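# Move glass vial onto balance pan and close its doors

## Task

Take the glass vial from the shelved bench beside the door and carry it to the balance sitting on the shelved bench beside the window. Set it upright on the balance pan, then close every one of the balance's glass doors. The attempt fails if the balance is knocked over, shifted from its spot, or its pan is overloaded; if the vial ever touches the floor; if the vial breaks (dropping it more than a few centimetres or striking it hard will do that); or if the robot falls or is left leaning. At the end the gripper must have released the vial and the robot must have backed away. The parked cart, the pedal bin and the stool are movable obstacles. A loose object may occasionally get a brief shove from outside.

## Robot and tools

ROBOT. A Hello Robot Stretch 3 with a single arm. It has a two-wheel differential base (0.33 m long, 0.34 m wide), a mast carrying a lift, and a telescoping arm that sticks out to the robot's RIGHT side. The gripper cannot reach farther forward by itself; drive the base to shift it along the robot's x. Turning in place pivots about the point midway between the drive wheels, 0.05 m behind the front edge. With the arm pulled in and the wrist folded, a spin sweeps a 0.28 m radius; an unfolded, level wrist reaches past that circle.

FRAMES. Base frame: origin on the floor between the drive wheels, x ahead, y to the left, z up. The odometry frame is the base frame as it was when the scene began. hand_pose is reported in the base frame, at the point where closed fingertips meet; with all wrist joints at zero its x axis is up, y runs back along the arm toward the mast, z toward the robot's rear. Fingertips are round pads 0.04 m wide.

TOOLS.
execute_actions(actions, cameras): actions is a list holding one action or nothing (empty = just report state and pictures). An action may contain "base", "joints", or both, plus optional "contact_limits"; all its motions begin together. base takes exactly one of {"translate_m": d}, a relative drive of d metres from the current base position, forward positive, -1 to 1; or {"rotate_rad": d}, a relative turn in place, counter-clockwise (left) positive, -3.2 to 3.2. No sideways motion. joints is a single dict of absolute targets keyed by joint name (not offsets): lift_m 0 to 1.1 (arm height on the mast, metres); arm_m 0 to 0.52 (extension, metres); wrist_yaw_rad -1.345 to 4.42 (0 = gripper in line with the arm, positive swings toward the front, 3.0 = folded over the base); wrist_pitch_rad -1.57 to 0.451 (0 level, negative tips fingertips down); wrist_roll_rad -2.911 to 2.911 (0 = fingers side by side, level); gripper_m -0.089 to 0.179 (larger is wider; the real fingertip gap is smaller than the value by about 0.007 when nearly shut and 0.025 when fully open, and zero under 0.007); head_pan_rad -3.953 to 1.73 (0 ahead, positive left, -1.57 looks along the arm); head_tilt_rad -1.53 to 0.419 (0 level, negative down). Done tolerances: 0.004 for metre joints, 0.02 for yaw, roll and head, 0.05 for pitch. contact_limits accepts only arm_m: a motor-effort percentage (1 to 100) at which the arm motion halts with contact_stop (negative sense when retracting); it also caps holding force until the next action. Too small a value halts at once; values over the maximum are clipped. cameras: list from head_camera, nav_camera, wrist_camera, all; omitted, null or ["all"] gives every camera, [] gives none. A bad key or out-of-range number rejects the whole call and nothing moves. Joints or base left out of an action may keep driving toward an earlier target without it showing in the status. If a call reports a stop, further motion calls in the same reply are skipped.
wait(seconds): 0 to 10; commands nothing, returns the same report as an empty action.
zoom_image(camera, region): enlarges part of that camera's latest full image; region [x0, y0, x1, y1] in pixels, top-left origin, at most 504 x 504.
finished_scene(scene): closes the current scene (give its number) after the last command has been held; irreversible, and it reports success. Answering without any tool call also ends things.

RESULT LINES. base_status / joint_status: how each motion of the last accepted action finished. "done" for the base means the wheels turned the commanded amount, even if slipping. "off_target": stopped short and may still push. After contact_stop, time_out or torque_fault the target is dropped; the arm or lift goes slack after a contact stop until commanded again (a slack lift can sink under load, or be pushed up when fingertips close on a surface). on_its_own covers uncommanded joints; its "held at" is a target, not a position, and an at-rest effort outside range hints at a load or contact. motor_effort: percent of maximum, positive toward larger joint values, peak in brackets; readings carry sizeable bias and noise. Positive wheel effort pushes forward. base_odometry is wheel-based and counts slip; heading from -3.142 to 3.142, left positive; turned_by_wheels and turned_by_imu give turn since the previous result. base_tilt in degrees, positive when leaning forward or right, with a few degrees of fixed bias. lidar_m: 12 distances in 30-degree sectors, first straight ahead then counter-clockwise (4th left, 7th rear, 10th right), '-' = nothing; scan plane 0.17 m high, range 0.15 to 12 m, blind to glass and to the robot, partly blocked by the mast and by low robot parts, may miss thin legs. wrist_depth_mm (45 to 1000) and head_depth_mm (280 to 4000, image as sent, sideways): 7x7 grids of median depth from the top left, '-' for invalid; glass and robot excluded. Camera calibration lines give K, distortion and T_world_to_cam (base frame to camera); head and nav cameras move with head pan/tilt, the wrist camera rides on the gripper and its pose error grows with arm extension.

GRIPPING. To hold, command gripper_m below the object's width (lower squeezes harder; a stall guard eases overly hard squeezes, so heavy or slick items may slide). To let go, command at least 0.02 above the value where contact happened. Neither the reading nor "done" proves a grasp; check images. Resend a different value to re-squeeze.

SPEED. Full speed (0.30 m/s, 1.9 rad/s) only when stowed: lift_m under 0.30, arm_m under 0.03, wrist_yaw_rad over 2.54; otherwise 0.10 m/s and 0.63 rad/s.

AVOID. Fold or unfold the wrist only with lift_m between 0.32 and 0.95, wrist_pitch_rad -0.4, roll near 0; once folded the lift may go down to 0.25. With yaw below -0.4 keep pitch at -0.5 or lower. Base, wrist and head have no contact stop and keep pushing; wrist servos that strain for seconds shut off for 10 s (torque_fault). Pushing with the arm into something rigid while the gripper is above roughly 0.45 m can tip the robot, more so with raised contact limits or a repeated push. Never drive while holding or hooking something fixed. If the base snags, reverse the last move in small steps; if tilted, pull the gripper free and, if needed, drop lift_m to about 0.2. Move the vial gently, keep it low over surfaces, and avoid nudging the balance when closing its doors. The robot keeps holding its last command while you deliberate.

Each tool is called after "Request:" by a JSON object that holds its "api" and its "payload".

## Session

Request:
{"api": "execute_actions", "payload": {"actions": []}}

Scene clock: 0.00 s.
base_odometry: x=+0.000 y=+0.000 heading=+0.000 (m, m, rad; odometry frame)
turned_by_wheels: +0.000 (rad since the last result)
turned_by_imu: +0.000 (rad since the last result)
base_tilt: forward=-0.2 right=+0.7 (deg)
lidar_m: 1.81 1.48 1.88 0.90 0.89 0.96 1.48 1.92 2.76 1.84 1.82 2.02
head_depth_mm: 1932 2634 2645 2638 2454 2569 2403 / 1923 2567 2512 2468 2444 2442 2282 / 1904 2452 2425 2407 2343 1855 2218 / 1898 2342 2262 2306 2267 2232 2207 / 1877 2278 2238 2220 2175 1612 2159 / 1866 2173 2156 2123 1716 1423 2070 / 1854 2103 2086 2053 1684 1386 2015
base_status: not commanded
joint_positions: lift_m=+0.366 arm_m=+0.000 wrist_yaw_rad=+3.096 wrist_pitch_rad=-0.351 wrist_roll_rad=+0.007 gripper_m=+0.037 head_pan_rad=+0.006 head_tilt_rad=-0.016
joint_status: not commanded
motor_effort: left_wheel=+0 right_wheel=-1 lift_m=+23 arm_m=+0 wrist_yaw_rad=+0 wrist_pitch_rad=+5 wrist_roll_rad=+0 gripper_m=+0 head_pan_rad=-1 head_tilt_rad=+2 (%)
hand_pose: x=-0.0107 y=+0.0868 z=+0.3940 quat_wxyz=(+0.140, +0.701, +0.107, +0.691) (m; base frame)
wrist_depth_mm: 682 743 873 - - - - / 719 773 910 - - - - / 778 835 - - - - - / 882 948 - - - - - / 778 788 - 833 835 857 873 / 641 650 - 670 701 684 703 / 547 549 541 566 563 573 580
pictures: head_camera (sideways: a quarter turn clockwise sets it upright), nav_camera (sideways: a quarter turn counterclockwise sets it upright), wrist_camera
Images, in order (width x height): head_camera 896x504, nav_camera 672x504, wrist_camera 644x364.

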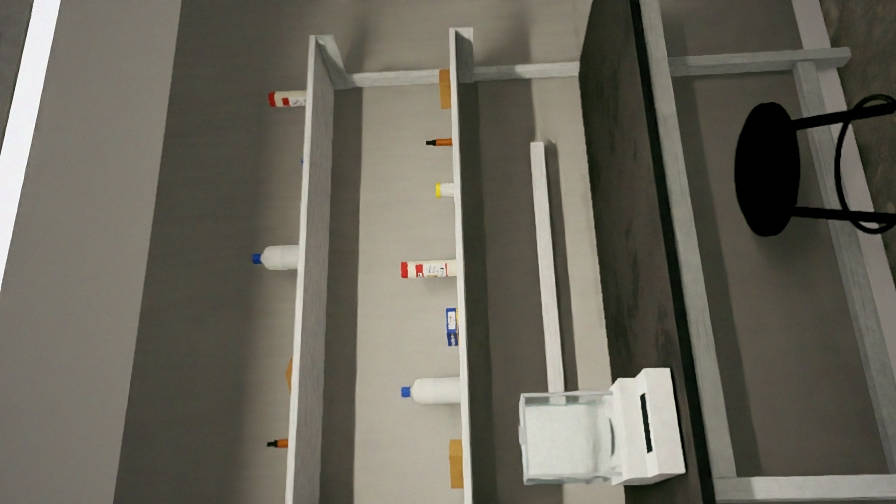

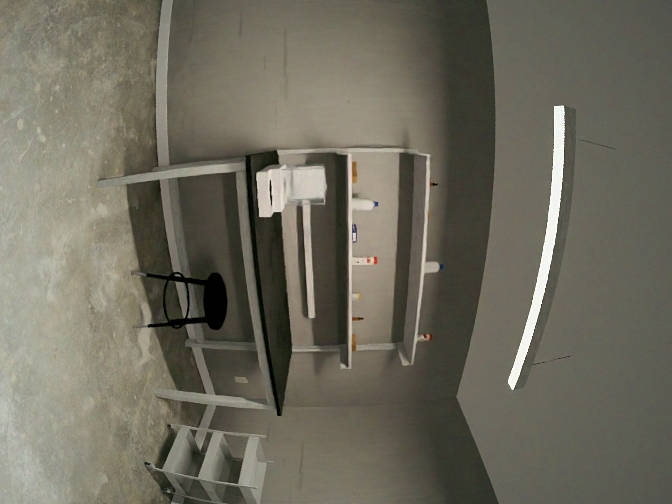

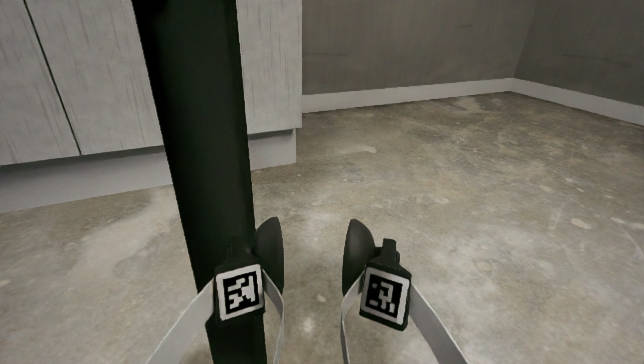

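Request:
{"api": "zoom_image", "payload": {"camera": "head_camera", "region": [480,320,720,504]}}

Request:
{"api": "execute_actions", "payload": {"actions": [{"joints":{"head_pan_rad":-1.6,"head_tilt_rad":-0.3}}], "cameras": ["nav_camera","head_camera"]}}

Request:
{"api": "execute_actions", "payload": {"actions": [{"joints":{"head_pan_rad":-3.2}}], "cameras": ["nav_camera","head_camera"]}}

Request:
{"api": "execute_actions", "payload": {"actions": [{"joints":{"head_pan_rad":1.5}}], "cameras": ["nav_camera"]}}

Region (480, 320, 720, 504) of head_camera's 896x504 image, scaled by 2.100, with more detail than that image has; it fills the top 386 rows of this view, and the rest is white.

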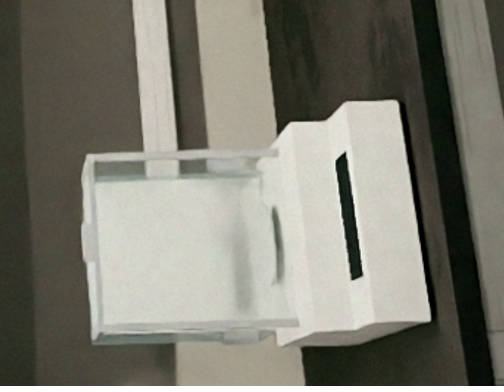

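Scene clock: 5.23 s.
base_odometry: x=+0.000 y=+0.000 heading=+0.000 (m, m, rad; odometry frame)
turned_by_wheels: +0.000 (rad since the last result)
turned_by_imu: -0.001 (rad since the last result)
base_tilt: forward=-0.1 right=+0.6 (deg)
lidar_m: 1.82 1.48 1.88 0.89 0.89 0.97 1.48 1.92 2.75 1.83 1.82 2.02
head_depth_mm: 2470 2523 2670 2773 2866 2109 1650 / 2338 2438 2548 2626 2756 2124 1644 / 2286 2311 2429 2537 2624 2155 1671 / 2149 2244 2348 1969 2057 2067 1676 / 1678 1729 1798 1866 1933 2013 1682 / 1608 1659 1708 1789 1865 1939 1708 / 1554 1597 1661 1727 1787 1851 1703
base_status: not commanded
joint_positions: lift_m=+0.366 arm_m=+0.000 wrist_yaw_rad=+3.096 wrist_pitch_rad=-0.351 wrist_roll_rad=+0.007 gripper_m=+0.037 head_pan_rad=-1.593 head_tilt_rad=-0.296
joint_status: all done
motor_effort: left_wheel=+0(0) right_wheel=-1(1) lift_m=+23(23) arm_m=+0(0) wrist_yaw_rad=+0(0) wrist_pitch_rad=+5(5) wrist_roll_rad=+0(0) gripper_m=+1(0) head_pan_rad=-3(39) head_tilt_rad=-4(29) (%)
hand_pose: x=-0.0107 y=+0.0868 z=+0.3940 quat_wxyz=(+0.140, +0.701, +0.107, +0.691) (m; base frame)
wrist_depth_mm: 682 733 865 - - - - / 719 779 916 - - - - / 770 837 - - - - - / 885 956 - - - - - / 785 787 - 835 841 834 868 / 643 645 - 669 708 693 687 / 543 551 542 556 566 579 592
pictures: head_camera (sideways: a quarter turn clockwise sets it upright), nav_camera (sideways: a quarter turn counterclockwise sets it upright)
camera_calibration (this result's frames):
head_camera: T_world_to_cam=[[0.0478628, 0.270519, -0.961524, 1.26721], [0.998762, 0.000100498, 0.0497447, -0.0680639], [0.0135535, -0.962715, -0.27018, 0.31202], [0, 0, 0, 1]] pos_world=[0.00309844, -0.0424123, 1.30614]
nav_camera: T_world_to_cam=[[-0.0324707, -0.298579, 0.953832, -1.19825], [-0.999433, 0.00115947, -0.0336601, 0.0946863], [0.00894424, -0.954384, -0.298447, 0.339828], [0, 0, 0, 1]] pos_world=[0.0526852, -0.0335547, 1.24753]
Images, in order (width x height): head_camera 896x504, nav_camera 672x504.

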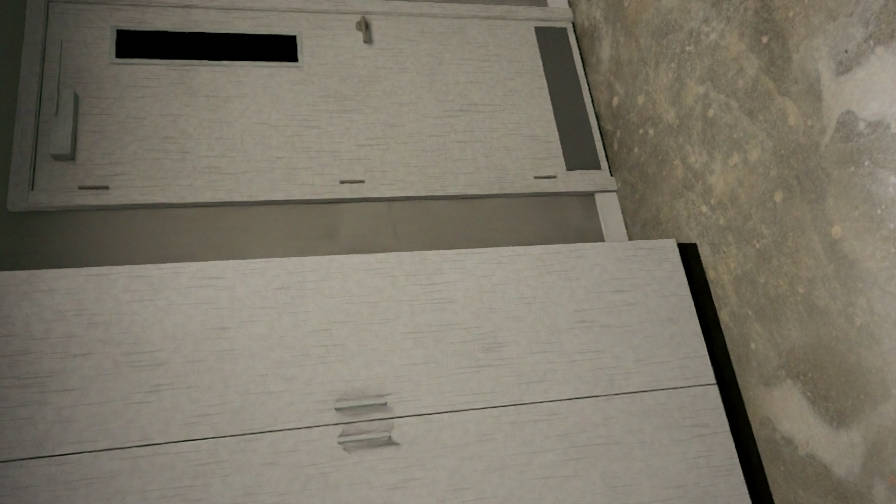

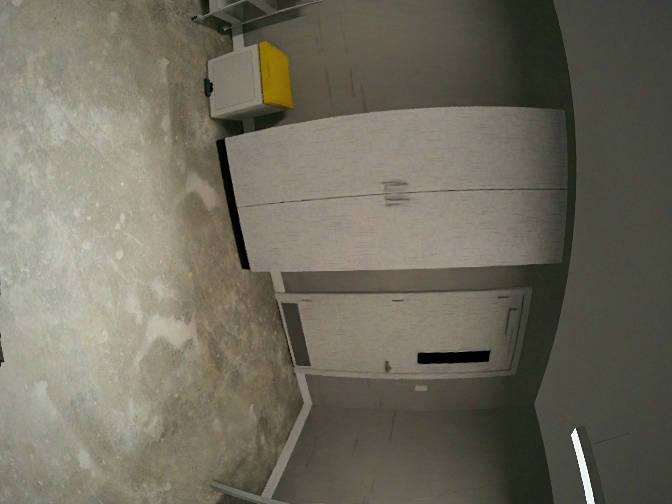

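Scene clock: 6.60 s.
base_odometry: x=+0.000 y=+0.000 heading=+0.000 (m, m, rad; odometry frame)
turned_by_wheels: +0.000 (rad since the last result)
turned_by_imu: +0.000 (rad since the last result)
base_tilt: forward=-0.2 right=+0.8 (deg)
lidar_m: 1.82 1.49 1.88 0.89 0.89 0.97 1.48 1.92 2.75 1.84 1.82 2.02
head_depth_mm: 1507 1567 2073 1606 1309 1373 1467 / 2175 2265 2380 1571 1531 1601 1648 / 2507 2599 2745 2851 2813 2056 1664 / 2467 2563 2664 2786 2840 2061 1675 / 2384 2436 2517 2273 2732 2162 1687 / 2259 2356 2451 2315 2605 2161 1696 / 2189 2274 2314 2286 2457 2203 1698
base_status: not commanded
joint_positions: lift_m=+0.366 arm_m=+0.000 wrist_yaw_rad=+3.096 wrist_pitch_rad=-0.351 wrist_roll_rad=+0.007 gripper_m=+0.037 head_pan_rad=-3.193 head_tilt_rad=-0.296
joint_status: all done
motor_effort: left_wheel=+0(0) right_wheel=-1(1) lift_m=+23(23) arm_m=+0(0) wrist_yaw_rad=+0(1) wrist_pitch_rad=+5(5) wrist_roll_rad=+0(0) gripper_m=+0(0) head_pan_rad=-4(38) head_tilt_rad=-3(3) (%)
hand_pose: x=-0.0107 y=+0.0868 z=+0.3940 quat_wxyz=(+0.140, +0.701, +0.107, +0.691) (m; base frame)
wrist_depth_mm: 684 728 861 - - - - / 714 779 943 - - - - / 762 831 - - - - - / 892 941 - - - - - / 798 800 - 842 829 866 873 / 636 655 - 660 706 688 693 / 546 561 546 568 567 578 583
pictures: head_camera (sideways: a quarter turn clockwise sets it upright), nav_camera (sideways: a quarter turn counterclockwise sets it upright)
camera_calibration (this result's frames):
head_camera: T_world_to_cam=[[0.269116, -0.0557472, -0.961493, 1.26582], [-0.0290694, -0.998339, 0.0497472, -0.0617973], [-0.962669, 0.0145622, -0.27029, 0.318118], [0, 0, 0, 1]] pos_world=[-0.036207, 0.00423877, 1.30614]
nav_camera: T_world_to_cam=[[-0.297612, 0.041181, 0.953798, -1.19658], [0.0303466, 0.998972, -0.0336624, 0.0884077], [-0.954204, 0.0189262, -0.298556, 0.345845], [0, 0, 0, 1]] pos_world=[-0.0287945, -0.0455858, 1.24753]
Images, in order (width x height): head_camera 896x504, nav_camera 672x504.

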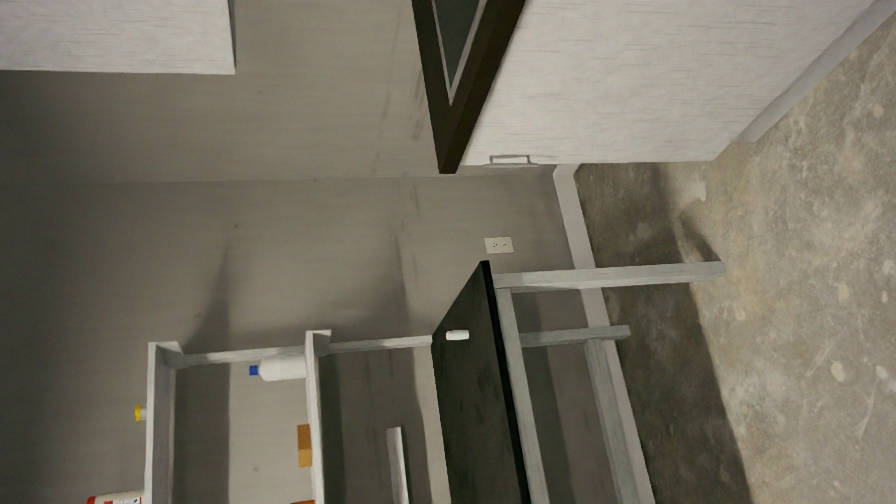

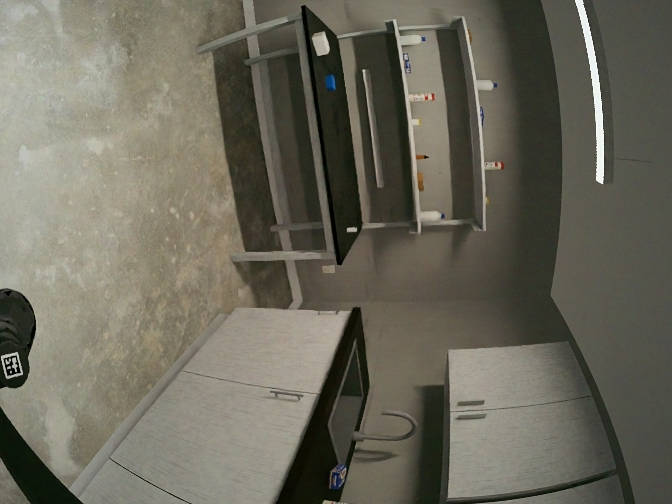

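Scene clock: 9.30 s.
base_odometry: x=+0.000 y=+0.000 heading=+0.000 (m, m, rad; odometry frame)
turned_by_wheels: +0.000 (rad since the last result)
turned_by_imu: -0.001 (rad since the last result)
base_tilt: forward=-0.2 right=+0.7 (deg)
lidar_m: 1.82 1.49 1.88 0.89 0.89 0.96 1.48 1.92 2.76 1.83 1.81 2.03
head_depth_mm: 1689 1761 1855 1949 2060 2062 1646 / 1620 1678 1744 1836 1928 1965 1642 / 1543 1592 1659 1732 1816 1923 1661 / 1474 1519 1586 1647 1722 1801 1663 / 1401 1459 1508 1571 1007 993 1036 / 1058 1093 1435 1142 960 946 982 / 1003 1041 1329 1108 920 894 933
base_status: not commanded
joint_positions: lift_m=+0.366 arm_m=+0.000 wrist_yaw_rad=+3.096 wrist_pitch_rad=-0.351 wrist_roll_rad=+0.007 gripper_m=+0.037 head_pan_rad=+1.493 head_tilt_rad=-0.296
joint_status: all done
motor_effort: left_wheel=+0(0) right_wheel=-1(1) lift_m=+24(24) arm_m=+0(0) wrist_yaw_rad=+0(0) wrist_pitch_rad=+5(5) wrist_roll_rad=+0(0) gripper_m=+0(0) head_pan_rad=+3(38) head_tilt_rad=-2(3) (%)
hand_pose: x=-0.0107 y=+0.0868 z=+0.3940 quat_wxyz=(+0.140, +0.701, +0.107, +0.691) (m; base frame)
wrist_depth_mm: 681 731 863 - - - - / 709 775 934 - - - - / 771 847 - - - - - / 883 938 - - - - - / 789 803 - 830 847 833 854 / 639 653 - 672 701 684 690 / 538 551 537 561 562 576 585
pictures: nav_camera (sideways: a quarter turn counterclockwise sets it upright)
camera_calibration (this result's frames):
nav_camera: T_world_to_cam=[[0.0491584, 0.296399, 0.953798, -1.1987], [0.997797, -0.0571625, -0.0336624, 0.0825062], [0.0445439, 0.953352, -0.298556, 0.339752], [0, 0, 0, 1]] pos_world=[-0.0385323, 0.0361061, 1.24753]
Images, in order (width x height): nav_camera 672x504.

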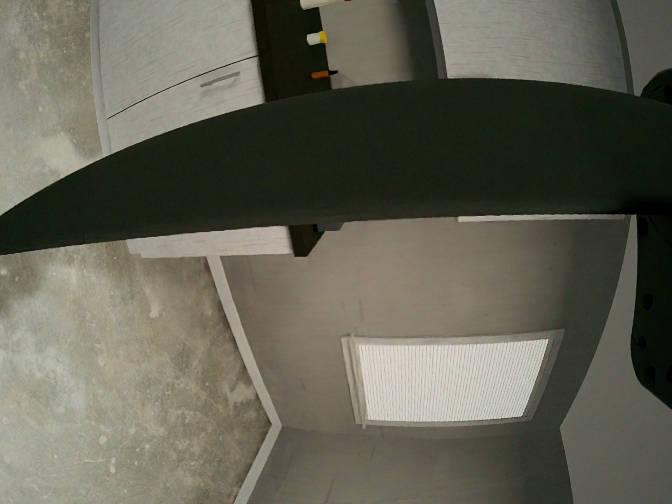

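Request:
{"api": "execute_actions", "payload": {"actions": [{"base":{"rotate_rad":0.1},"joints":{"lift_m":0.25}}], "cameras": []}}

Request:
{"api": "execute_actions", "payload": {"actions": [{"base":{"translate_m":-1}}], "cameras": []}}

Request:
{"api": "execute_actions", "payload": {"actions": [{"base":{"translate_m":-0.28}}], "cameras": []}}

Request:
{"api": "execute_actions", "payload": {"actions": [{"base":{"rotate_rad":-1.35},"joints":{"lift_m":0.9,"head_pan_rad":-1.6,"head_tilt_rad":-0.7}}], "cameras": []}}

Request:
{"api": "execute_actions", "payload": {"actions": [{"joints":{"wrist_yaw_rad":0,"gripper_m":0.12}}]}}

Scene clock: 14.83 s.
base_odometry: x=+0.000 y=+0.000 heading=+0.100 (m, m, rad; odometry frame)
turned_by_wheels: +0.100 (rad since the last result)
turned_by_imu: +0.099 (rad since the last result)
base_tilt: forward=-0.2 right=+0.8 (deg)
lidar_m: 1.48 2.23 1.76 0.89 0.88 1.01 1.87 1.92 2.64 1.82 1.82 1.82
head_depth_mm: 1564 1622 1690 1784 1881 1936 1652 / 1506 1562 1636 1719 1803 1861 1655 / 1451 1519 1578 1650 1728 1806 1660 / 1411 1456 1516 1577 1003 1011 1053 / 1055 1096 1464 1167 955 965 1007 / 1022 1050 1159 1123 948 929 968 / 984 1020 1354 1094 922 893 929
base_status: done
joint_positions: lift_m=+0.250 arm_m=+0.000 wrist_yaw_rad=+3.096 wrist_pitch_rad=-0.352 wrist_roll_rad=+0.007 gripper_m=+0.037 head_pan_rad=+1.493 head_tilt_rad=-0.297
joint_status: all done
motor_effort: left_wheel=-1(5) right_wheel=+1(4) lift_m=+20(21) arm_m=+0(0) wrist_yaw_rad=+0(0) wrist_pitch_rad=+5(5) wrist_roll_rad=+0(0) gripper_m=+0(0) head_pan_rad=+3(3) head_tilt_rad=-3(3) (%)
hand_pose: x=-0.0107 y=+0.0866 z=+0.2778 quat_wxyz=(+0.140, +0.701, +0.108, +0.691) (m; base frame)
wrist_depth_mm: 717 737 847 932 - - - / 746 796 906 - - - - / 861 911 - - - - - / 775 776 808 818 855 855 863 / 601 612 - 642 640 650 653 / 496 504 - 532 545 527 532 / 432 - - - 438 446 448
pictures: none
No camera images: the call's "cameras" was empty. Leave "cameras" out to get every camera's image.

Scene clock: 19.87 s.
base_odometry: x=-0.995 y=-0.100 heading=+0.100 (m, m, rad; odometry frame)
turned_by_wheels: +0.000 (rad since the last result)
turned_by_imu: -0.004 (rad since the last result)
base_tilt: forward=-0.2 right=+0.7 (deg)
lidar_m: 3.11 1.27 0.71 0.60 0.60 0.69 0.87 1.43 1.29 2.54 2.12 2.48
head_depth_mm: 920 959 1372 1414 914 769 814 / 879 918 1321 1367 917 736 775 / 853 893 1273 1287 927 706 740 / 822 853 1223 1274 936 685 701 / 792 825 1182 1225 963 668 670 / 767 798 1140 1182 1067 671 645 / 741 765 1094 1137 1037 1017 617
base_status: done
joint_positions: lift_m=+0.250 arm_m=+0.000 wrist_yaw_rad=+3.096 wrist_pitch_rad=-0.352 wrist_roll_rad=+0.007 gripper_m=+0.037 head_pan_rad=+1.493 head_tilt_rad=-0.297
joint_status: not commanded
motor_effort: left_wheel=-1(8) right_wheel=+1(4) lift_m=+20(20) arm_m=+0(0) wrist_yaw_rad=+0(0) wrist_pitch_rad=+5(5) wrist_roll_rad=+0(0) gripper_m=+0(0) head_pan_rad=+2(2) head_tilt_rad=-3(2) (%)
hand_pose: x=-0.0107 y=+0.0866 z=+0.2778 quat_wxyz=(+0.140, +0.701, +0.108, +0.691) (m; base frame)
wrist_depth_mm: 486 505 577 622 689 768 899 / 509 551 622 670 756 842 970 / 540 586 667 798 914 - - / 636 687 777 809 857 854 859 / 597 608 - 647 645 651 662 / 496 506 - 531 543 520 529 / 425 - - - 433 440 446
pictures: none
No camera images: the call's "cameras" was empty. Leave "cameras" out to get every camera's image.

Scene clock: 22.57 s.
base_odometry: x=-1.274 y=-0.128 heading=+0.100 (m, m, rad; odometry frame)
turned_by_wheels: +0.000 (rad since the last result)
turned_by_imu: -0.002 (rad since the last result)
base_tilt: forward=-0.2 right=+0.7 (deg)
lidar_m: 3.10 1.10 0.61 0.52 0.52 0.59 0.59 1.16 1.35 1.21 2.23 2.49
head_depth_mm: 834 875 1285 1320 914 677 691 / 798 833 1238 1277 967 652 664 / 772 800 1182 1231 1076 655 632 / 740 774 1146 1189 1059 993 600 / 714 745 1090 1019 1015 1002 570 / 690 721 1062 1095 992 981 540 / 672 698 1022 1061 974 951 526
base_status: done
joint_positions: lift_m=+0.250 arm_m=+0.000 wrist_yaw_rad=+3.096 wrist_pitch_rad=-0.352 wrist_roll_rad=+0.007 gripper_m=+0.037 head_pan_rad=+1.493 head_tilt_rad=-0.297
joint_status: not commanded
motor_effort: left_wheel=-1(8) right_wheel=+0(4) lift_m=+20(21) arm_m=+0(1) wrist_yaw_rad=-1(0) wrist_pitch_rad=+6(5) wrist_roll_rad=+0(0) gripper_m=+0(1) head_pan_rad=+3(3) head_tilt_rad=-3(2) (%)
hand_pose: x=-0.0107 y=+0.0866 z=+0.2778 quat_wxyz=(+0.140, +0.701, +0.108, +0.691) (m; base frame)
wrist_depth_mm: 432 444 498 539 596 665 752 / 900 477 539 575 653 732 844 / 968 511 587 627 744 919 - / 766 627 722 749 832 857 860 / 609 604 - 642 642 655 661 / 491 503 - 527 543 525 530 / 428 - - - 436 438 445
pictures: none
No camera images: the call's "cameras" was empty. Leave "cameras" out to get every camera's image.

Scene clock: 29.30 s.
base_odometry: x=-1.274 y=-0.128 heading=-1.250 (m, m, rad; odometry frame)
turned_by_wheels: -1.350 (rad since the last result)
turned_by_imu: -1.349 (rad since the last result)
base_tilt: forward=-0.2 right=+0.7 (deg)
lidar_m: 2.50 2.24 2.96 2.75 0.80 0.55 0.52 0.53 0.59 1.16 1.20 1.21
head_depth_mm: 1136 1267 1391 856 712 - - / 1112 1229 1136 843 716 1487 - / 1121 1233 1146 869 722 1497 - / 1113 1228 1160 877 705 1468 - / 1095 1178 1172 889 709 1482 - / 1091 1163 1196 897 717 1418 1247 / 1078 1160 1201 903 718 1428 1258
base_status: done
joint_positions: lift_m=+0.900 arm_m=+0.000 wrist_yaw_rad=+3.096 wrist_pitch_rad=-0.353 wrist_roll_rad=+0.007 gripper_m=+0.037 head_pan_rad=-1.593 head_tilt_rad=-0.692
joint_status: all done
motor_effort: left_wheel=+1(7) right_wheel=-3(8) lift_m=+25(26) arm_m=-1(0) wrist_yaw_rad=+0(0) wrist_pitch_rad=+6(6) wrist_roll_rad=+0(0) gripper_m=+1(1) head_pan_rad=-3(39) head_tilt_rad=-5(40) (%)
hand_pose: x=-0.0107 y=+0.0866 z=+0.9275 quat_wxyz=(+0.140, +0.701, +0.108, +0.691) (m; base frame)
wrist_depth_mm: - - - - - - - / 738 - - - - - - / 737 - - - - - - / 732 - - - - - - / 724 - - - - - - / 708 - - - - - - / 714 - - - - - -
pictures: none
No camera images: the call's "cameras" was empty. Leave "cameras" out to get every camera's image.

Scene clock: 31.87 s.
base_odometry: x=-1.274 y=-0.128 heading=-1.250 (m, m, rad; odometry frame)
turned_by_wheels: +0.000 (rad since the last result)
turned_by_imu: -0.001 (rad since the last result)
base_tilt: forward=-0.2 right=+0.7 (deg)
lidar_m: 2.50 2.24 2.96 2.75 0.80 0.55 0.52 0.53 0.59 1.16 1.20 1.21
head_depth_mm: 1140 1267 1394 856 714 - - / 1114 1227 1129 844 735 - - / 1114 1239 1153 871 744 - - / 1112 1215 1164 881 731 1463 1212 / 1104 1179 1172 889 730 1431 1240 / 1089 1167 1190 899 713 1415 1246 / 1072 1159 1207 901 719 1426 1259
base_status: not commanded
joint_positions: lift_m=+0.900 arm_m=+0.000 wrist_yaw_rad=+0.002 wrist_pitch_rad=-0.353 wrist_roll_rad=+0.007 gripper_m=+0.120 head_pan_rad=-1.593 head_tilt_rad=-0.692
joint_status: all done
motor_effort: left_wheel=+1(1) right_wheel=-3(2) lift_m=+25(25) arm_m=+0(1) wrist_yaw_rad=-1(2) wrist_pitch_rad=+6(6) wrist_roll_rad=+0(0) gripper_m=+0(81) head_pan_rad=-4(3) head_tilt_rad=-5(5) (%)
hand_pose: x=-0.0210 y=-0.3775 z=+0.9275 quat_wxyz=(+0.694, +0.124, -0.698, -0.124) (m; base frame)
wrist_depth_mm: 894 918 930 968 990 - - / - 995 - - - - - / 766 775 811 810 895 - - / 548 557 565 575 594 - - / 429 434 440 448 450 480 - / 349 - 360 363 365 373 - / - - - - - 510 -
pictures: head_camera (sideways: a quarter turn clockwise sets it upright), nav_camera (sideways: a quarter turn counterclockwise sets it upright), wrist_camera
camera_calibration (this result's frames):
head_camera: T_world_to_cam=[[0.0556551, 0.620208, -0.782461, 1.03359], [0.998299, -0.0209564, 0.0543965, -0.0740901], [0.0173396, -0.784158, -0.62032, 0.767608], [0, 0, 0, 1]] pos_world=[0.00312968, -0.0406663, 1.28893]
nav_camera: T_world_to_cam=[[-0.0401548, -0.643162, 0.764677, -0.951491], [-0.999109, 0.0159192, -0.0390759, 0.101716], [0.0129591, -0.765565, -0.643228, 0.788424], [0, 0, 0, 1]] pos_world=[0.0532014, -0.00999226, 1.23869]
wrist_camera: T_world_to_cam=[[-0.999458, 0.00894062, 0.0316719, -0.0547121], [-0.0232935, 0.487656, -0.872725, 1.02863], [-0.0232477, -0.87299, -0.487183, 0.283235], [0, 0, 0, 1]] pos_world=[-0.0241374, -0.253869, 1.03744]
Images, in order (width x height): head_camera 896x504, nav_camera 672x504, wrist_camera 644x364.

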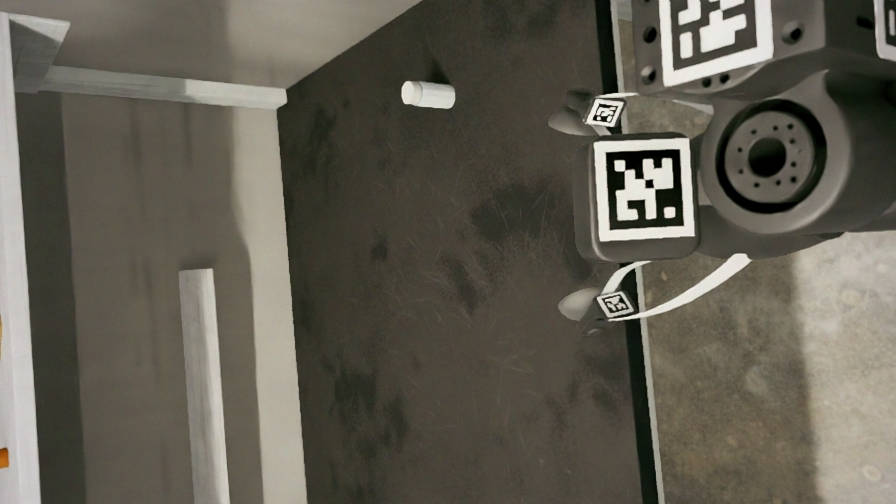

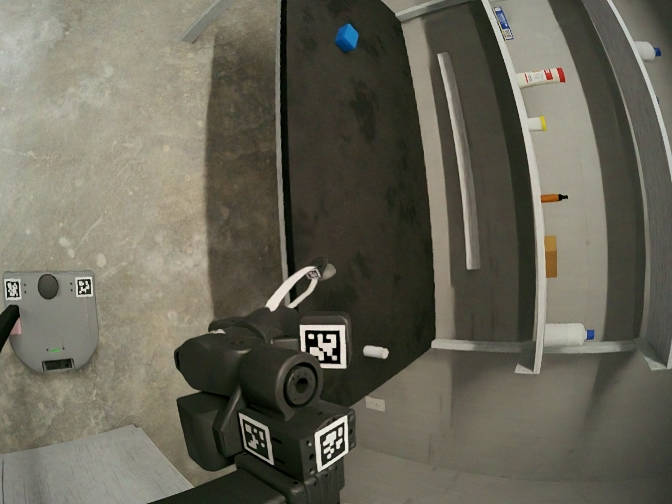

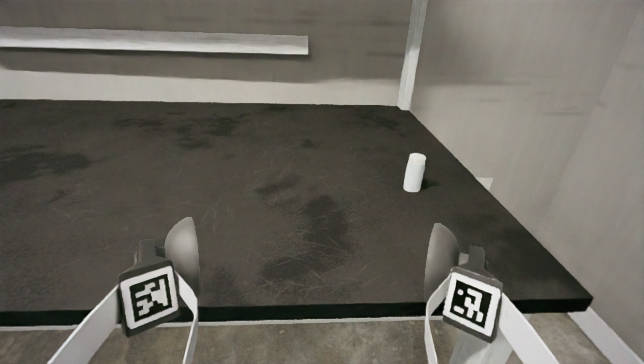

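Request:
{"api": "execute_actions", "payload": {"actions": [{"base":{"translate_m":-0.124},"joints":{"arm_m":0.1,"lift_m":0.86}}], "cameras": ["wrist_camera","head_camera"]}}

Scene clock: 36.73 s.
base_odometry: x=-1.313 y=-0.010 heading=-1.250 (m, m, rad; odometry frame)
turned_by_wheels: +0.000 (rad since the last result)
turned_by_imu: -0.001 (rad since the last result)
base_tilt: forward=-0.2 right=+0.7 (deg)
lidar_m: 2.45 2.36 3.13 2.76 0.61 0.42 0.40 0.41 0.54 0.57 1.20 1.32
head_depth_mm: 1156 1273 1434 1622 - - 1197 / 1138 1258 1391 866 - - 1131 / 1109 1232 1150 868 - - 1206 / 1118 1236 1162 881 707 1435 1228 / 1105 1224 1170 885 710 1442 1238 / 1097 1175 1181 892 714 1429 1244 / 1088 1161 1199 902 721 1421 1256
base_status: done
joint_positions: lift_m=+0.860 arm_m=+0.100 wrist_yaw_rad=+0.001 wrist_pitch_rad=-0.353 wrist_roll_rad=+0.007 gripper_m=+0.120 head_pan_rad=-1.593 head_tilt_rad=-0.692
joint_status: all done
motor_effort: left_wheel=+1(2) right_wheel=-3(7) lift_m=+20(22) arm_m=+4(2) wrist_yaw_rad=+0(1) wrist_pitch_rad=+6(6) wrist_roll_rad=+0(0) gripper_m=+0(0) head_pan_rad=-4(4) head_tilt_rad=-6(5) (%)
hand_pose: x=-0.0213 y=-0.4768 z=+0.8877 quat_wxyz=(+0.694, +0.124, -0.698, -0.125) (m; base frame)
wrist_depth_mm: 815 803 850 903 904 951 965 / 888 907 955 984 - - - / 641 665 680 712 - - - / 468 475 484 487 531 - - / 366 368 373 382 385 - - / 301 - 305 311 313 - - / 260 247 260 261 263 259 -
pictures: head_camera (sideways: a quarter turn clockwise sets it upright), wrist_camera
camera_calibration (this result's frames):
head_camera: T_world_to_cam=[[0.0557175, 0.620202, -0.782461, 1.03359], [0.998297, -0.0210568, 0.0543965, -0.0740901], [0.0172607, -0.784159, -0.62032, 0.767608], [0, 0, 0, 1]] pos_world=[0.00312558, -0.040666, 1.28893]
wrist_camera: T_world_to_cam=[[-0.999448, 0.00999158, 0.0316751, -0.0523135], [-0.0227764, 0.487936, -0.872582, 1.04233], [-0.0241739, -0.872822, -0.487439, 0.177528], [0, 0, 0, 1]] pos_world=[-0.0242525, -0.353117, 0.99771]
Images, in order (width x height): head_camera 896x504, wrist_camera 644x364.

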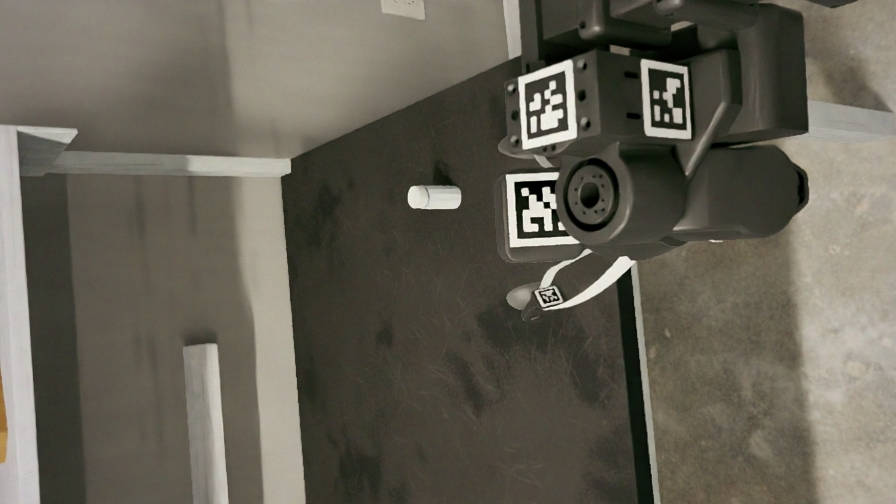

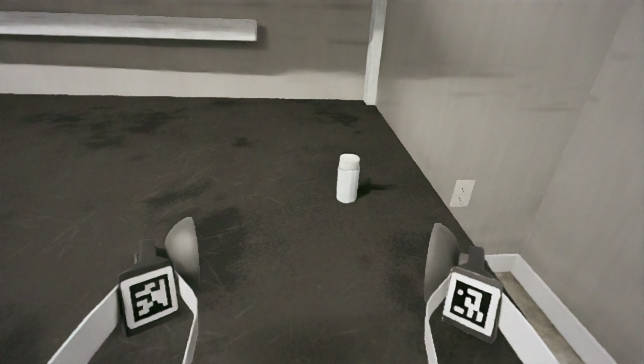

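Request:
{"api": "execute_actions", "payload": {"actions": [{"base":{"translate_m":-0.035},"joints":{"arm_m":0.2,"lift_m":0.825}}], "cameras": ["wrist_camera"]}}

Request:
{"api": "execute_actions", "payload": {"actions": [{"joints":{"arm_m":0.25}}], "cameras": ["wrist_camera","head_camera"]}}

Scene clock: 39.73 s.
base_odometry: x=-1.324 y=+0.023 heading=-1.250 (m, m, rad; odometry frame)
turned_by_wheels: +0.000 (rad since the last result)
turned_by_imu: -0.001 (rad since the last result)
base_tilt: forward=-0.2 right=+0.8 (deg)
lidar_m: 2.44 2.38 3.22 2.77 0.55 0.38 0.36 0.37 0.54 0.54 1.20 1.36
head_depth_mm: 1153 1281 1432 1594 - 1350 1204 / 1138 1262 1415 1538 - 1336 1193 / 1078 1223 1204 935 - 1378 1214 / 1117 1233 1162 914 706 1431 1234 / 1108 1223 1173 888 709 1447 1240 / 1101 1172 1188 895 715 1444 1243 / 1088 1170 1196 905 721 1419 1257
base_status: done
joint_positions: lift_m=+0.825 arm_m=+0.200 wrist_yaw_rad=+0.001 wrist_pitch_rad=-0.353 wrist_roll_rad=+0.007 gripper_m=+0.120 head_pan_rad=-1.593 head_tilt_rad=-0.692
joint_status: all done
motor_effort: left_wheel=+1(2) right_wheel=-2(6) lift_m=+20(19) arm_m=+4(2) wrist_yaw_rad=-1(1) wrist_pitch_rad=+6(6) wrist_roll_rad=+0(0) gripper_m=+0(0) head_pan_rad=-3(3) head_tilt_rad=-5(6) (%)
hand_pose: x=-0.0213 y=-0.5767 z=+0.8527 quat_wxyz=(+0.694, +0.124, -0.698, -0.125) (m; base frame)
wrist_depth_mm: 750 773 766 784 828 833 857 / 794 816 831 842 887 923 895 / 545 562 573 597 954 964 995 / 398 402 415 396 455 - - / 310 315 317 323 329 - - / 253 - 261 263 266 - 974 / 222 211 221 220 223 220 -
pictures: wrist_camera
camera_calibration (this result's frames):
wrist_camera: T_world_to_cam=[[-0.999446, 0.0102255, 0.0316755, -0.0501257], [-0.0226616, 0.487974, -0.872564, 1.06059], [-0.0243792, -0.872798, -0.487472, 0.0732254], [0, 0, 0, 1]] pos_world=[-0.0242781, -0.453117, 0.962715]
Images, in order (width x height): wrist_camera 644x364.

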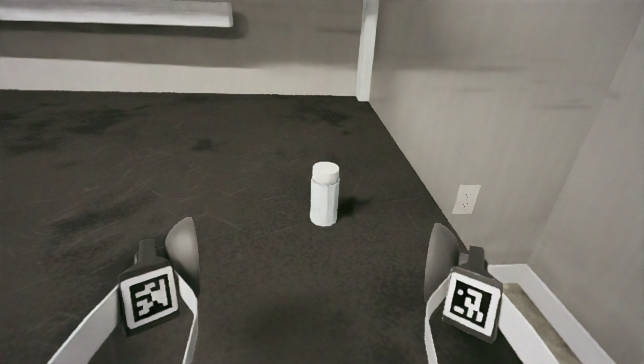

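Scene clock: 41.20 s.
base_odometry: x=-1.324 y=+0.023 heading=-1.250 (m, m, rad; odometry frame)
turned_by_wheels: +0.000 (rad since the last result)
turned_by_imu: +0.000 (rad since the last result)
base_tilt: forward=-0.2 right=+0.7 (deg)
lidar_m: 2.45 2.39 3.21 2.77 0.55 0.38 0.36 0.37 0.54 0.54 1.20 1.36
head_depth_mm: 1149 1284 1443 1600 - 1380 1194 / 1138 1266 1419 - 686 1333 1197 / 1086 1218 1200 - 681 1400 1201 / 1120 1231 1157 930 708 1434 1236 / 1108 1225 1173 887 710 1436 1234 / 1096 1169 1185 892 716 1441 1253 / 1091 1164 1201 902 721 1436 1260
base_status: not commanded
joint_positions: lift_m=+0.825 arm_m=+0.250 wrist_yaw_rad=+0.001 wrist_pitch_rad=-0.353 wrist_roll_rad=+0.007 gripper_m=+0.120 head_pan_rad=-1.593 head_tilt_rad=-0.692
joint_status: all done
motor_effort: left_wheel=+1(1) right_wheel=-2(3) lift_m=+20(20) arm_m=+4(3) wrist_yaw_rad=+0(1) wrist_pitch_rad=+6(6) wrist_roll_rad=+1(0) gripper_m=+1(0) head_pan_rad=-3(4) head_tilt_rad=-5(6) (%)
hand_pose: x=-0.0213 y=-0.6267 z=+0.8527 quat_wxyz=(+0.694, +0.124, -0.698, -0.125) (m; base frame)
wrist_depth_mm: 708 714 732 755 768 793 803 / 743 771 787 807 841 847 868 / 543 558 579 591 896 911 950 / 394 403 409 416 456 - - / 307 314 316 309 327 - 975 / 253 - 262 264 266 - 990 / 221 211 220 222 224 219 973
pictures: head_camera (sideways: a quarter turn clockwise sets it upright), wrist_camera
camera_calibration (this result's frames):
head_camera: T_world_to_cam=[[0.0557257, 0.620202, -0.782461, 1.03359], [0.998297, -0.0210699, 0.0543965, -0.0740901], [0.0172504, -0.784159, -0.62032, 0.767608], [0, 0, 0, 1]] pos_world=[0.00312505, -0.040666, 1.28893]
wrist_camera: T_world_to_cam=[[-0.999446, 0.0102313, 0.0316756, -0.0496122], [-0.0226589, 0.487975, -0.872564, 1.08499], [-0.0243843, -0.872798, -0.487472, 0.0295843], [0, 0, 0, 1]] pos_world=[-0.0242787, -0.503118, 0.962715]
Images, in order (width x height): head_camera 896x504, wrist_camera 644x364.

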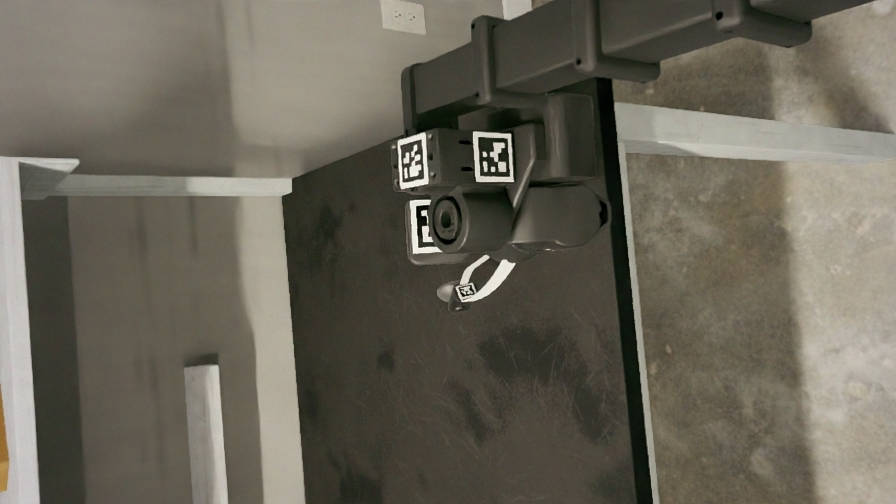

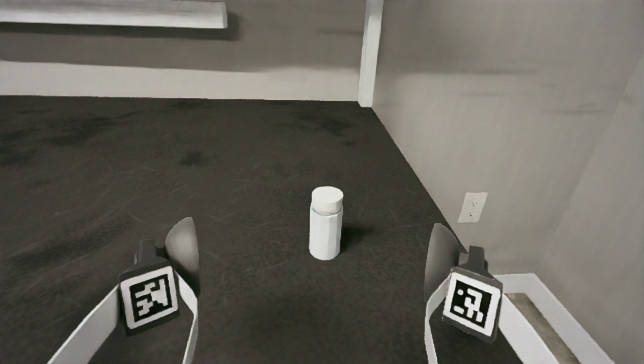

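Request:
{"api": "execute_actions", "payload": {"actions": [{"base":{"translate_m":-0.008},"joints":{"arm_m":0.3,"lift_m":0.812,"gripper_m":0.07}}], "cameras": ["wrist_camera"]}}

Scene clock: 44.33 s.
base_odometry: x=-1.326 y=+0.031 heading=-1.250 (m, m, rad; odometry frame)
turned_by_wheels: +0.000 (rad since the last result)
turned_by_imu: -0.001 (rad since the last result)
base_tilt: forward=-0.2 right=+0.7 (deg)
lidar_m: 2.44 2.40 3.14 2.77 0.54 0.38 0.35 0.36 0.55 0.54 1.20 1.37
head_depth_mm: 1151 1281 1426 1608 - - 1190 / 1147 1263 1415 - 696 1354 1204 / 1099 1240 1214 - 698 1396 1185 / 1113 1238 1162 855 709 1438 1235 / 1109 1223 1183 884 710 1452 1234 / 1104 1188 1180 892 715 1448 1251 / 1090 1167 1203 904 718 1429 1264
base_status: done
joint_positions: lift_m=+0.812 arm_m=+0.300 wrist_yaw_rad=+0.001 wrist_pitch_rad=-0.353 wrist_roll_rad=+0.007 gripper_m=+0.070 head_pan_rad=-1.593 head_tilt_rad=-0.692
joint_status: all done
motor_effort: left_wheel=+1(2) right_wheel=-3(8) lift_m=+20(20) arm_m=+4(4) wrist_yaw_rad=+0(1) wrist_pitch_rad=+6(6) wrist_roll_rad=+0(0) gripper_m=+0(82) head_pan_rad=-4(4) head_tilt_rad=-5(6) (%)
hand_pose: x=-0.0213 y=-0.6767 z=+0.8397 quat_wxyz=(+0.694, +0.124, -0.698, -0.125) (m; base frame)
wrist_depth_mm: 666 686 699 710 707 734 778 / 708 725 746 744 786 785 822 / 506 519 535 549 842 883 914 / 366 374 383 389 427 954 947 / 288 292 307 278 317 - 1000 / 236 239 244 237 - - 969 / 201 203 204 208 204 225 982
pictures: wrist_camera
camera_calibration (this result's frames):
wrist_camera: T_world_to_cam=[[-0.999445, 0.0102771, 0.0316755, -0.0486684], [-0.0226365, 0.487976, -0.872564, 1.09805], [-0.0244243, -0.872797, -0.487472, -0.0203934], [0, 0, 0, 1]] pos_world=[-0.0242837, -0.553118, 0.949715]
Images, in order (width x height): wrist_camera 644x364.

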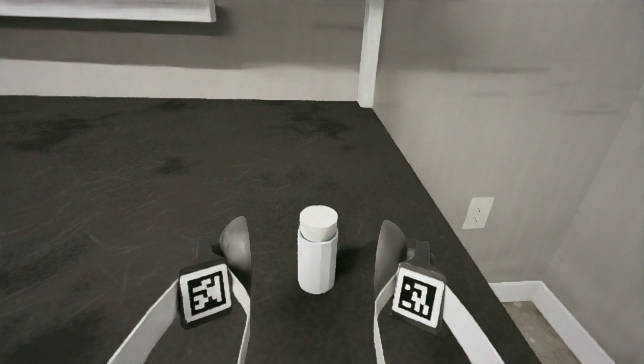

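Request:
{"api": "execute_actions", "payload": {"actions": [{"joints":{"arm_m":0.315}}], "cameras": []}}

Request:
{"api": "execute_actions", "payload": {"actions": [{"joints":{"gripper_m":0.005}}], "cameras": ["wrist_camera"]}}

Request:
{"api": "execute_actions", "payload": {"actions": [{"joints":{"lift_m":0.85}}], "cameras": ["wrist_camera"]}}

Scene clock: 46.27 s.
base_odometry: x=-1.326 y=+0.031 heading=-1.250 (m, m, rad; odometry frame)
turned_by_wheels: +0.000 (rad since the last result)
turned_by_imu: +0.000 (rad since the last result)
base_tilt: forward=-0.2 right=+0.8 (deg)
lidar_m: 2.44 2.40 3.15 2.78 0.54 0.38 0.35 0.36 0.55 0.53 1.21 1.37
head_depth_mm: 1151 1279 1441 1603 - - 1202 / 1140 1263 1403 - 716 1355 1201 / 1102 1234 1206 - 702 1403 1188 / 1123 1231 1159 834 707 1437 1237 / 1112 1222 1174 888 710 1434 1241 / 1099 1177 1184 897 715 1448 1253 / 1093 1166 1199 903 719 1426 1251
base_status: not commanded
joint_positions: lift_m=+0.812 arm_m=+0.315 wrist_yaw_rad=+0.001 wrist_pitch_rad=-0.353 wrist_roll_rad=+0.007 gripper_m=+0.070 head_pan_rad=-1.593 head_tilt_rad=-0.692
joint_status: all done
motor_effort: left_wheel=+1(1) right_wheel=-3(3) lift_m=+20(21) arm_m=+4(3) wrist_yaw_rad=-1(0) wrist_pitch_rad=+6(6) wrist_roll_rad=+0(0) gripper_m=+0(0) head_pan_rad=-3(3) head_tilt_rad=-6(6) (%)
hand_pose: x=-0.0213 y=-0.6917 z=+0.8397 quat_wxyz=(+0.694, +0.124, -0.698, -0.125) (m; base frame)
wrist_depth_mm: 645 655 672 693 699 732 742 / 685 714 734 733 766 790 804 / 505 526 537 549 816 872 882 / 366 376 385 389 446 944 925 / 290 291 309 286 317 - 975 / 237 240 243 230 - - 982 / 201 203 205 207 203 225 988
pictures: none
No camera images: the call's "cameras" was empty. Leave "cameras" out to get every camera's image.

Scene clock: 47.40 s.
base_odometry: x=-1.326 y=+0.031 heading=-1.250 (m, m, rad; odometry frame)
turned_by_wheels: +0.000 (rad since the last result)
turned_by_imu: +0.000 (rad since the last result)
base_tilt: forward=-0.2 right=+0.7 (deg)
lidar_m: 2.44 2.40 3.14 2.78 0.54 0.38 0.35 0.36 0.55 0.53 1.20 1.36
head_depth_mm: 1157 1270 1437 1609 - - 1196 / 1146 1262 1403 - 717 1358 1197 / 1096 1239 1213 - 701 1389 1183 / 1114 1240 1162 880 706 1429 1231 / 1104 1218 1173 886 713 1441 1244 / 1095 1180 1180 894 717 1436 1249 / 1088 1166 1200 900 721 1428 1255
base_status: not commanded
joint_positions: lift_m=+0.812 arm_m=+0.315 wrist_yaw_rad=+0.001 wrist_pitch_rad=-0.353 wrist_roll_rad=+0.007 gripper_m=+0.005 head_pan_rad=-1.593 head_tilt_rad=-0.692
joint_status: all done
motor_effort: left_wheel=+1(1) right_wheel=-3(3) lift_m=+20(20) arm_m=+4(4) wrist_yaw_rad=+0(0) wrist_pitch_rad=+6(6) wrist_roll_rad=+0(0) gripper_m=+0(82) head_pan_rad=-3(3) head_tilt_rad=-6(6) (%)
hand_pose: x=-0.0213 y=-0.6917 z=+0.8397 quat_wxyz=(+0.694, +0.124, -0.698, -0.125) (m; base frame)
wrist_depth_mm: 651 659 675 686 705 729 739 / 682 707 731 739 757 780 813 / 513 520 540 550 828 869 870 / 369 371 381 388 442 951 925 / 290 291 297 318 308 - 974 / 237 240 245 - 250 - 972 / 201 203 206 207 208 217 979
pictures: wrist_camera
camera_calibration (this result's frames):
wrist_camera: T_world_to_cam=[[-0.999445, 0.0102771, 0.0316757, -0.0485144], [-0.0226366, 0.487976, -0.872564, 1.10536], [-0.0244244, -0.872797, -0.487472, -0.0334835], [0, 0, 0, 1]] pos_world=[-0.0242836, -0.568116, 0.949715]
Images, in order (width x height): wrist_camera 644x364.

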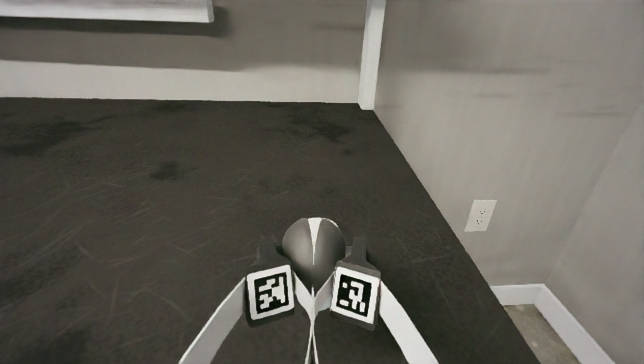

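Scene clock: 48.57 s.
base_odometry: x=-1.326 y=+0.031 heading=-1.250 (m, m, rad; odometry frame)
turned_by_wheels: +0.000 (rad since the last result)
turned_by_imu: +0.000 (rad since the last result)
base_tilt: forward=-0.2 right=+0.8 (deg)
lidar_m: 2.44 2.40 3.15 2.76 0.54 0.38 0.35 0.36 0.55 0.53 1.20 1.37
head_depth_mm: 1151 1269 1429 1617 - 1396 1218 / 1141 1264 1384 - 715 1353 1197 / 1100 1241 1338 - 723 1398 1187 / 1118 1238 1218 876 722 1434 1234 / 1119 1222 1182 885 713 1439 1240 / 1105 1178 1188 898 718 1439 1238 / 1093 1169 1200 901 721 1423 1253
base_status: not commanded
joint_positions: lift_m=+0.850 arm_m=+0.315 wrist_yaw_rad=+0.001 wrist_pitch_rad=-0.353 wrist_roll_rad=+0.007 gripper_m=+0.005 head_pan_rad=-1.593 head_tilt_rad=-0.692
joint_status: all done
motor_effort: left_wheel=+1(1) right_wheel=-3(2) lift_m=+26(27) arm_m=+4(4) wrist_yaw_rad=+0(1) wrist_pitch_rad=+6(6) wrist_roll_rad=+0(0) gripper_m=+0(0) head_pan_rad=-3(3) head_tilt_rad=-5(5) (%)
hand_pose: x=-0.0213 y=-0.6917 z=+0.8774 quat_wxyz=(+0.694, +0.124, -0.698, -0.125) (m; base frame)
wrist_depth_mm: 578 585 678 677 716 726 735 / 707 726 729 739 756 786 803 / 605 630 643 654 833 861 875 / 444 451 458 467 887 942 958 / 346 350 356 380 383 - - / 286 288 295 - 301 - 991 / 241 244 247 242 250 - 992
pictures: wrist_camera
camera_calibration (this result's frames):
wrist_camera: T_world_to_cam=[[-0.999445, 0.010277, 0.0316757, -0.0497079], [-0.0226367, 0.487977, -0.872563, 1.13824], [-0.0244243, -0.872796, -0.487474, -0.0151183], [0, 0, 0, 1]] pos_world=[-0.0242836, -0.568119, 0.98739]
Images, in order (width x height): wrist_camera 644x364.

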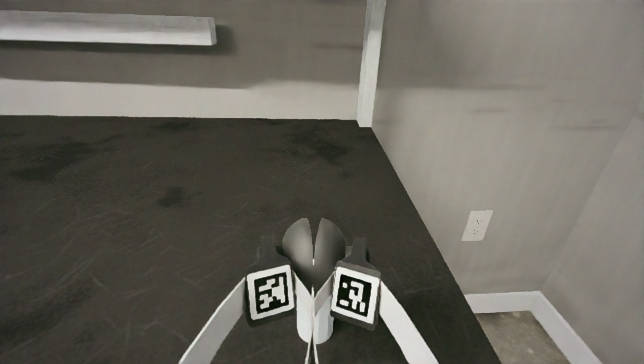

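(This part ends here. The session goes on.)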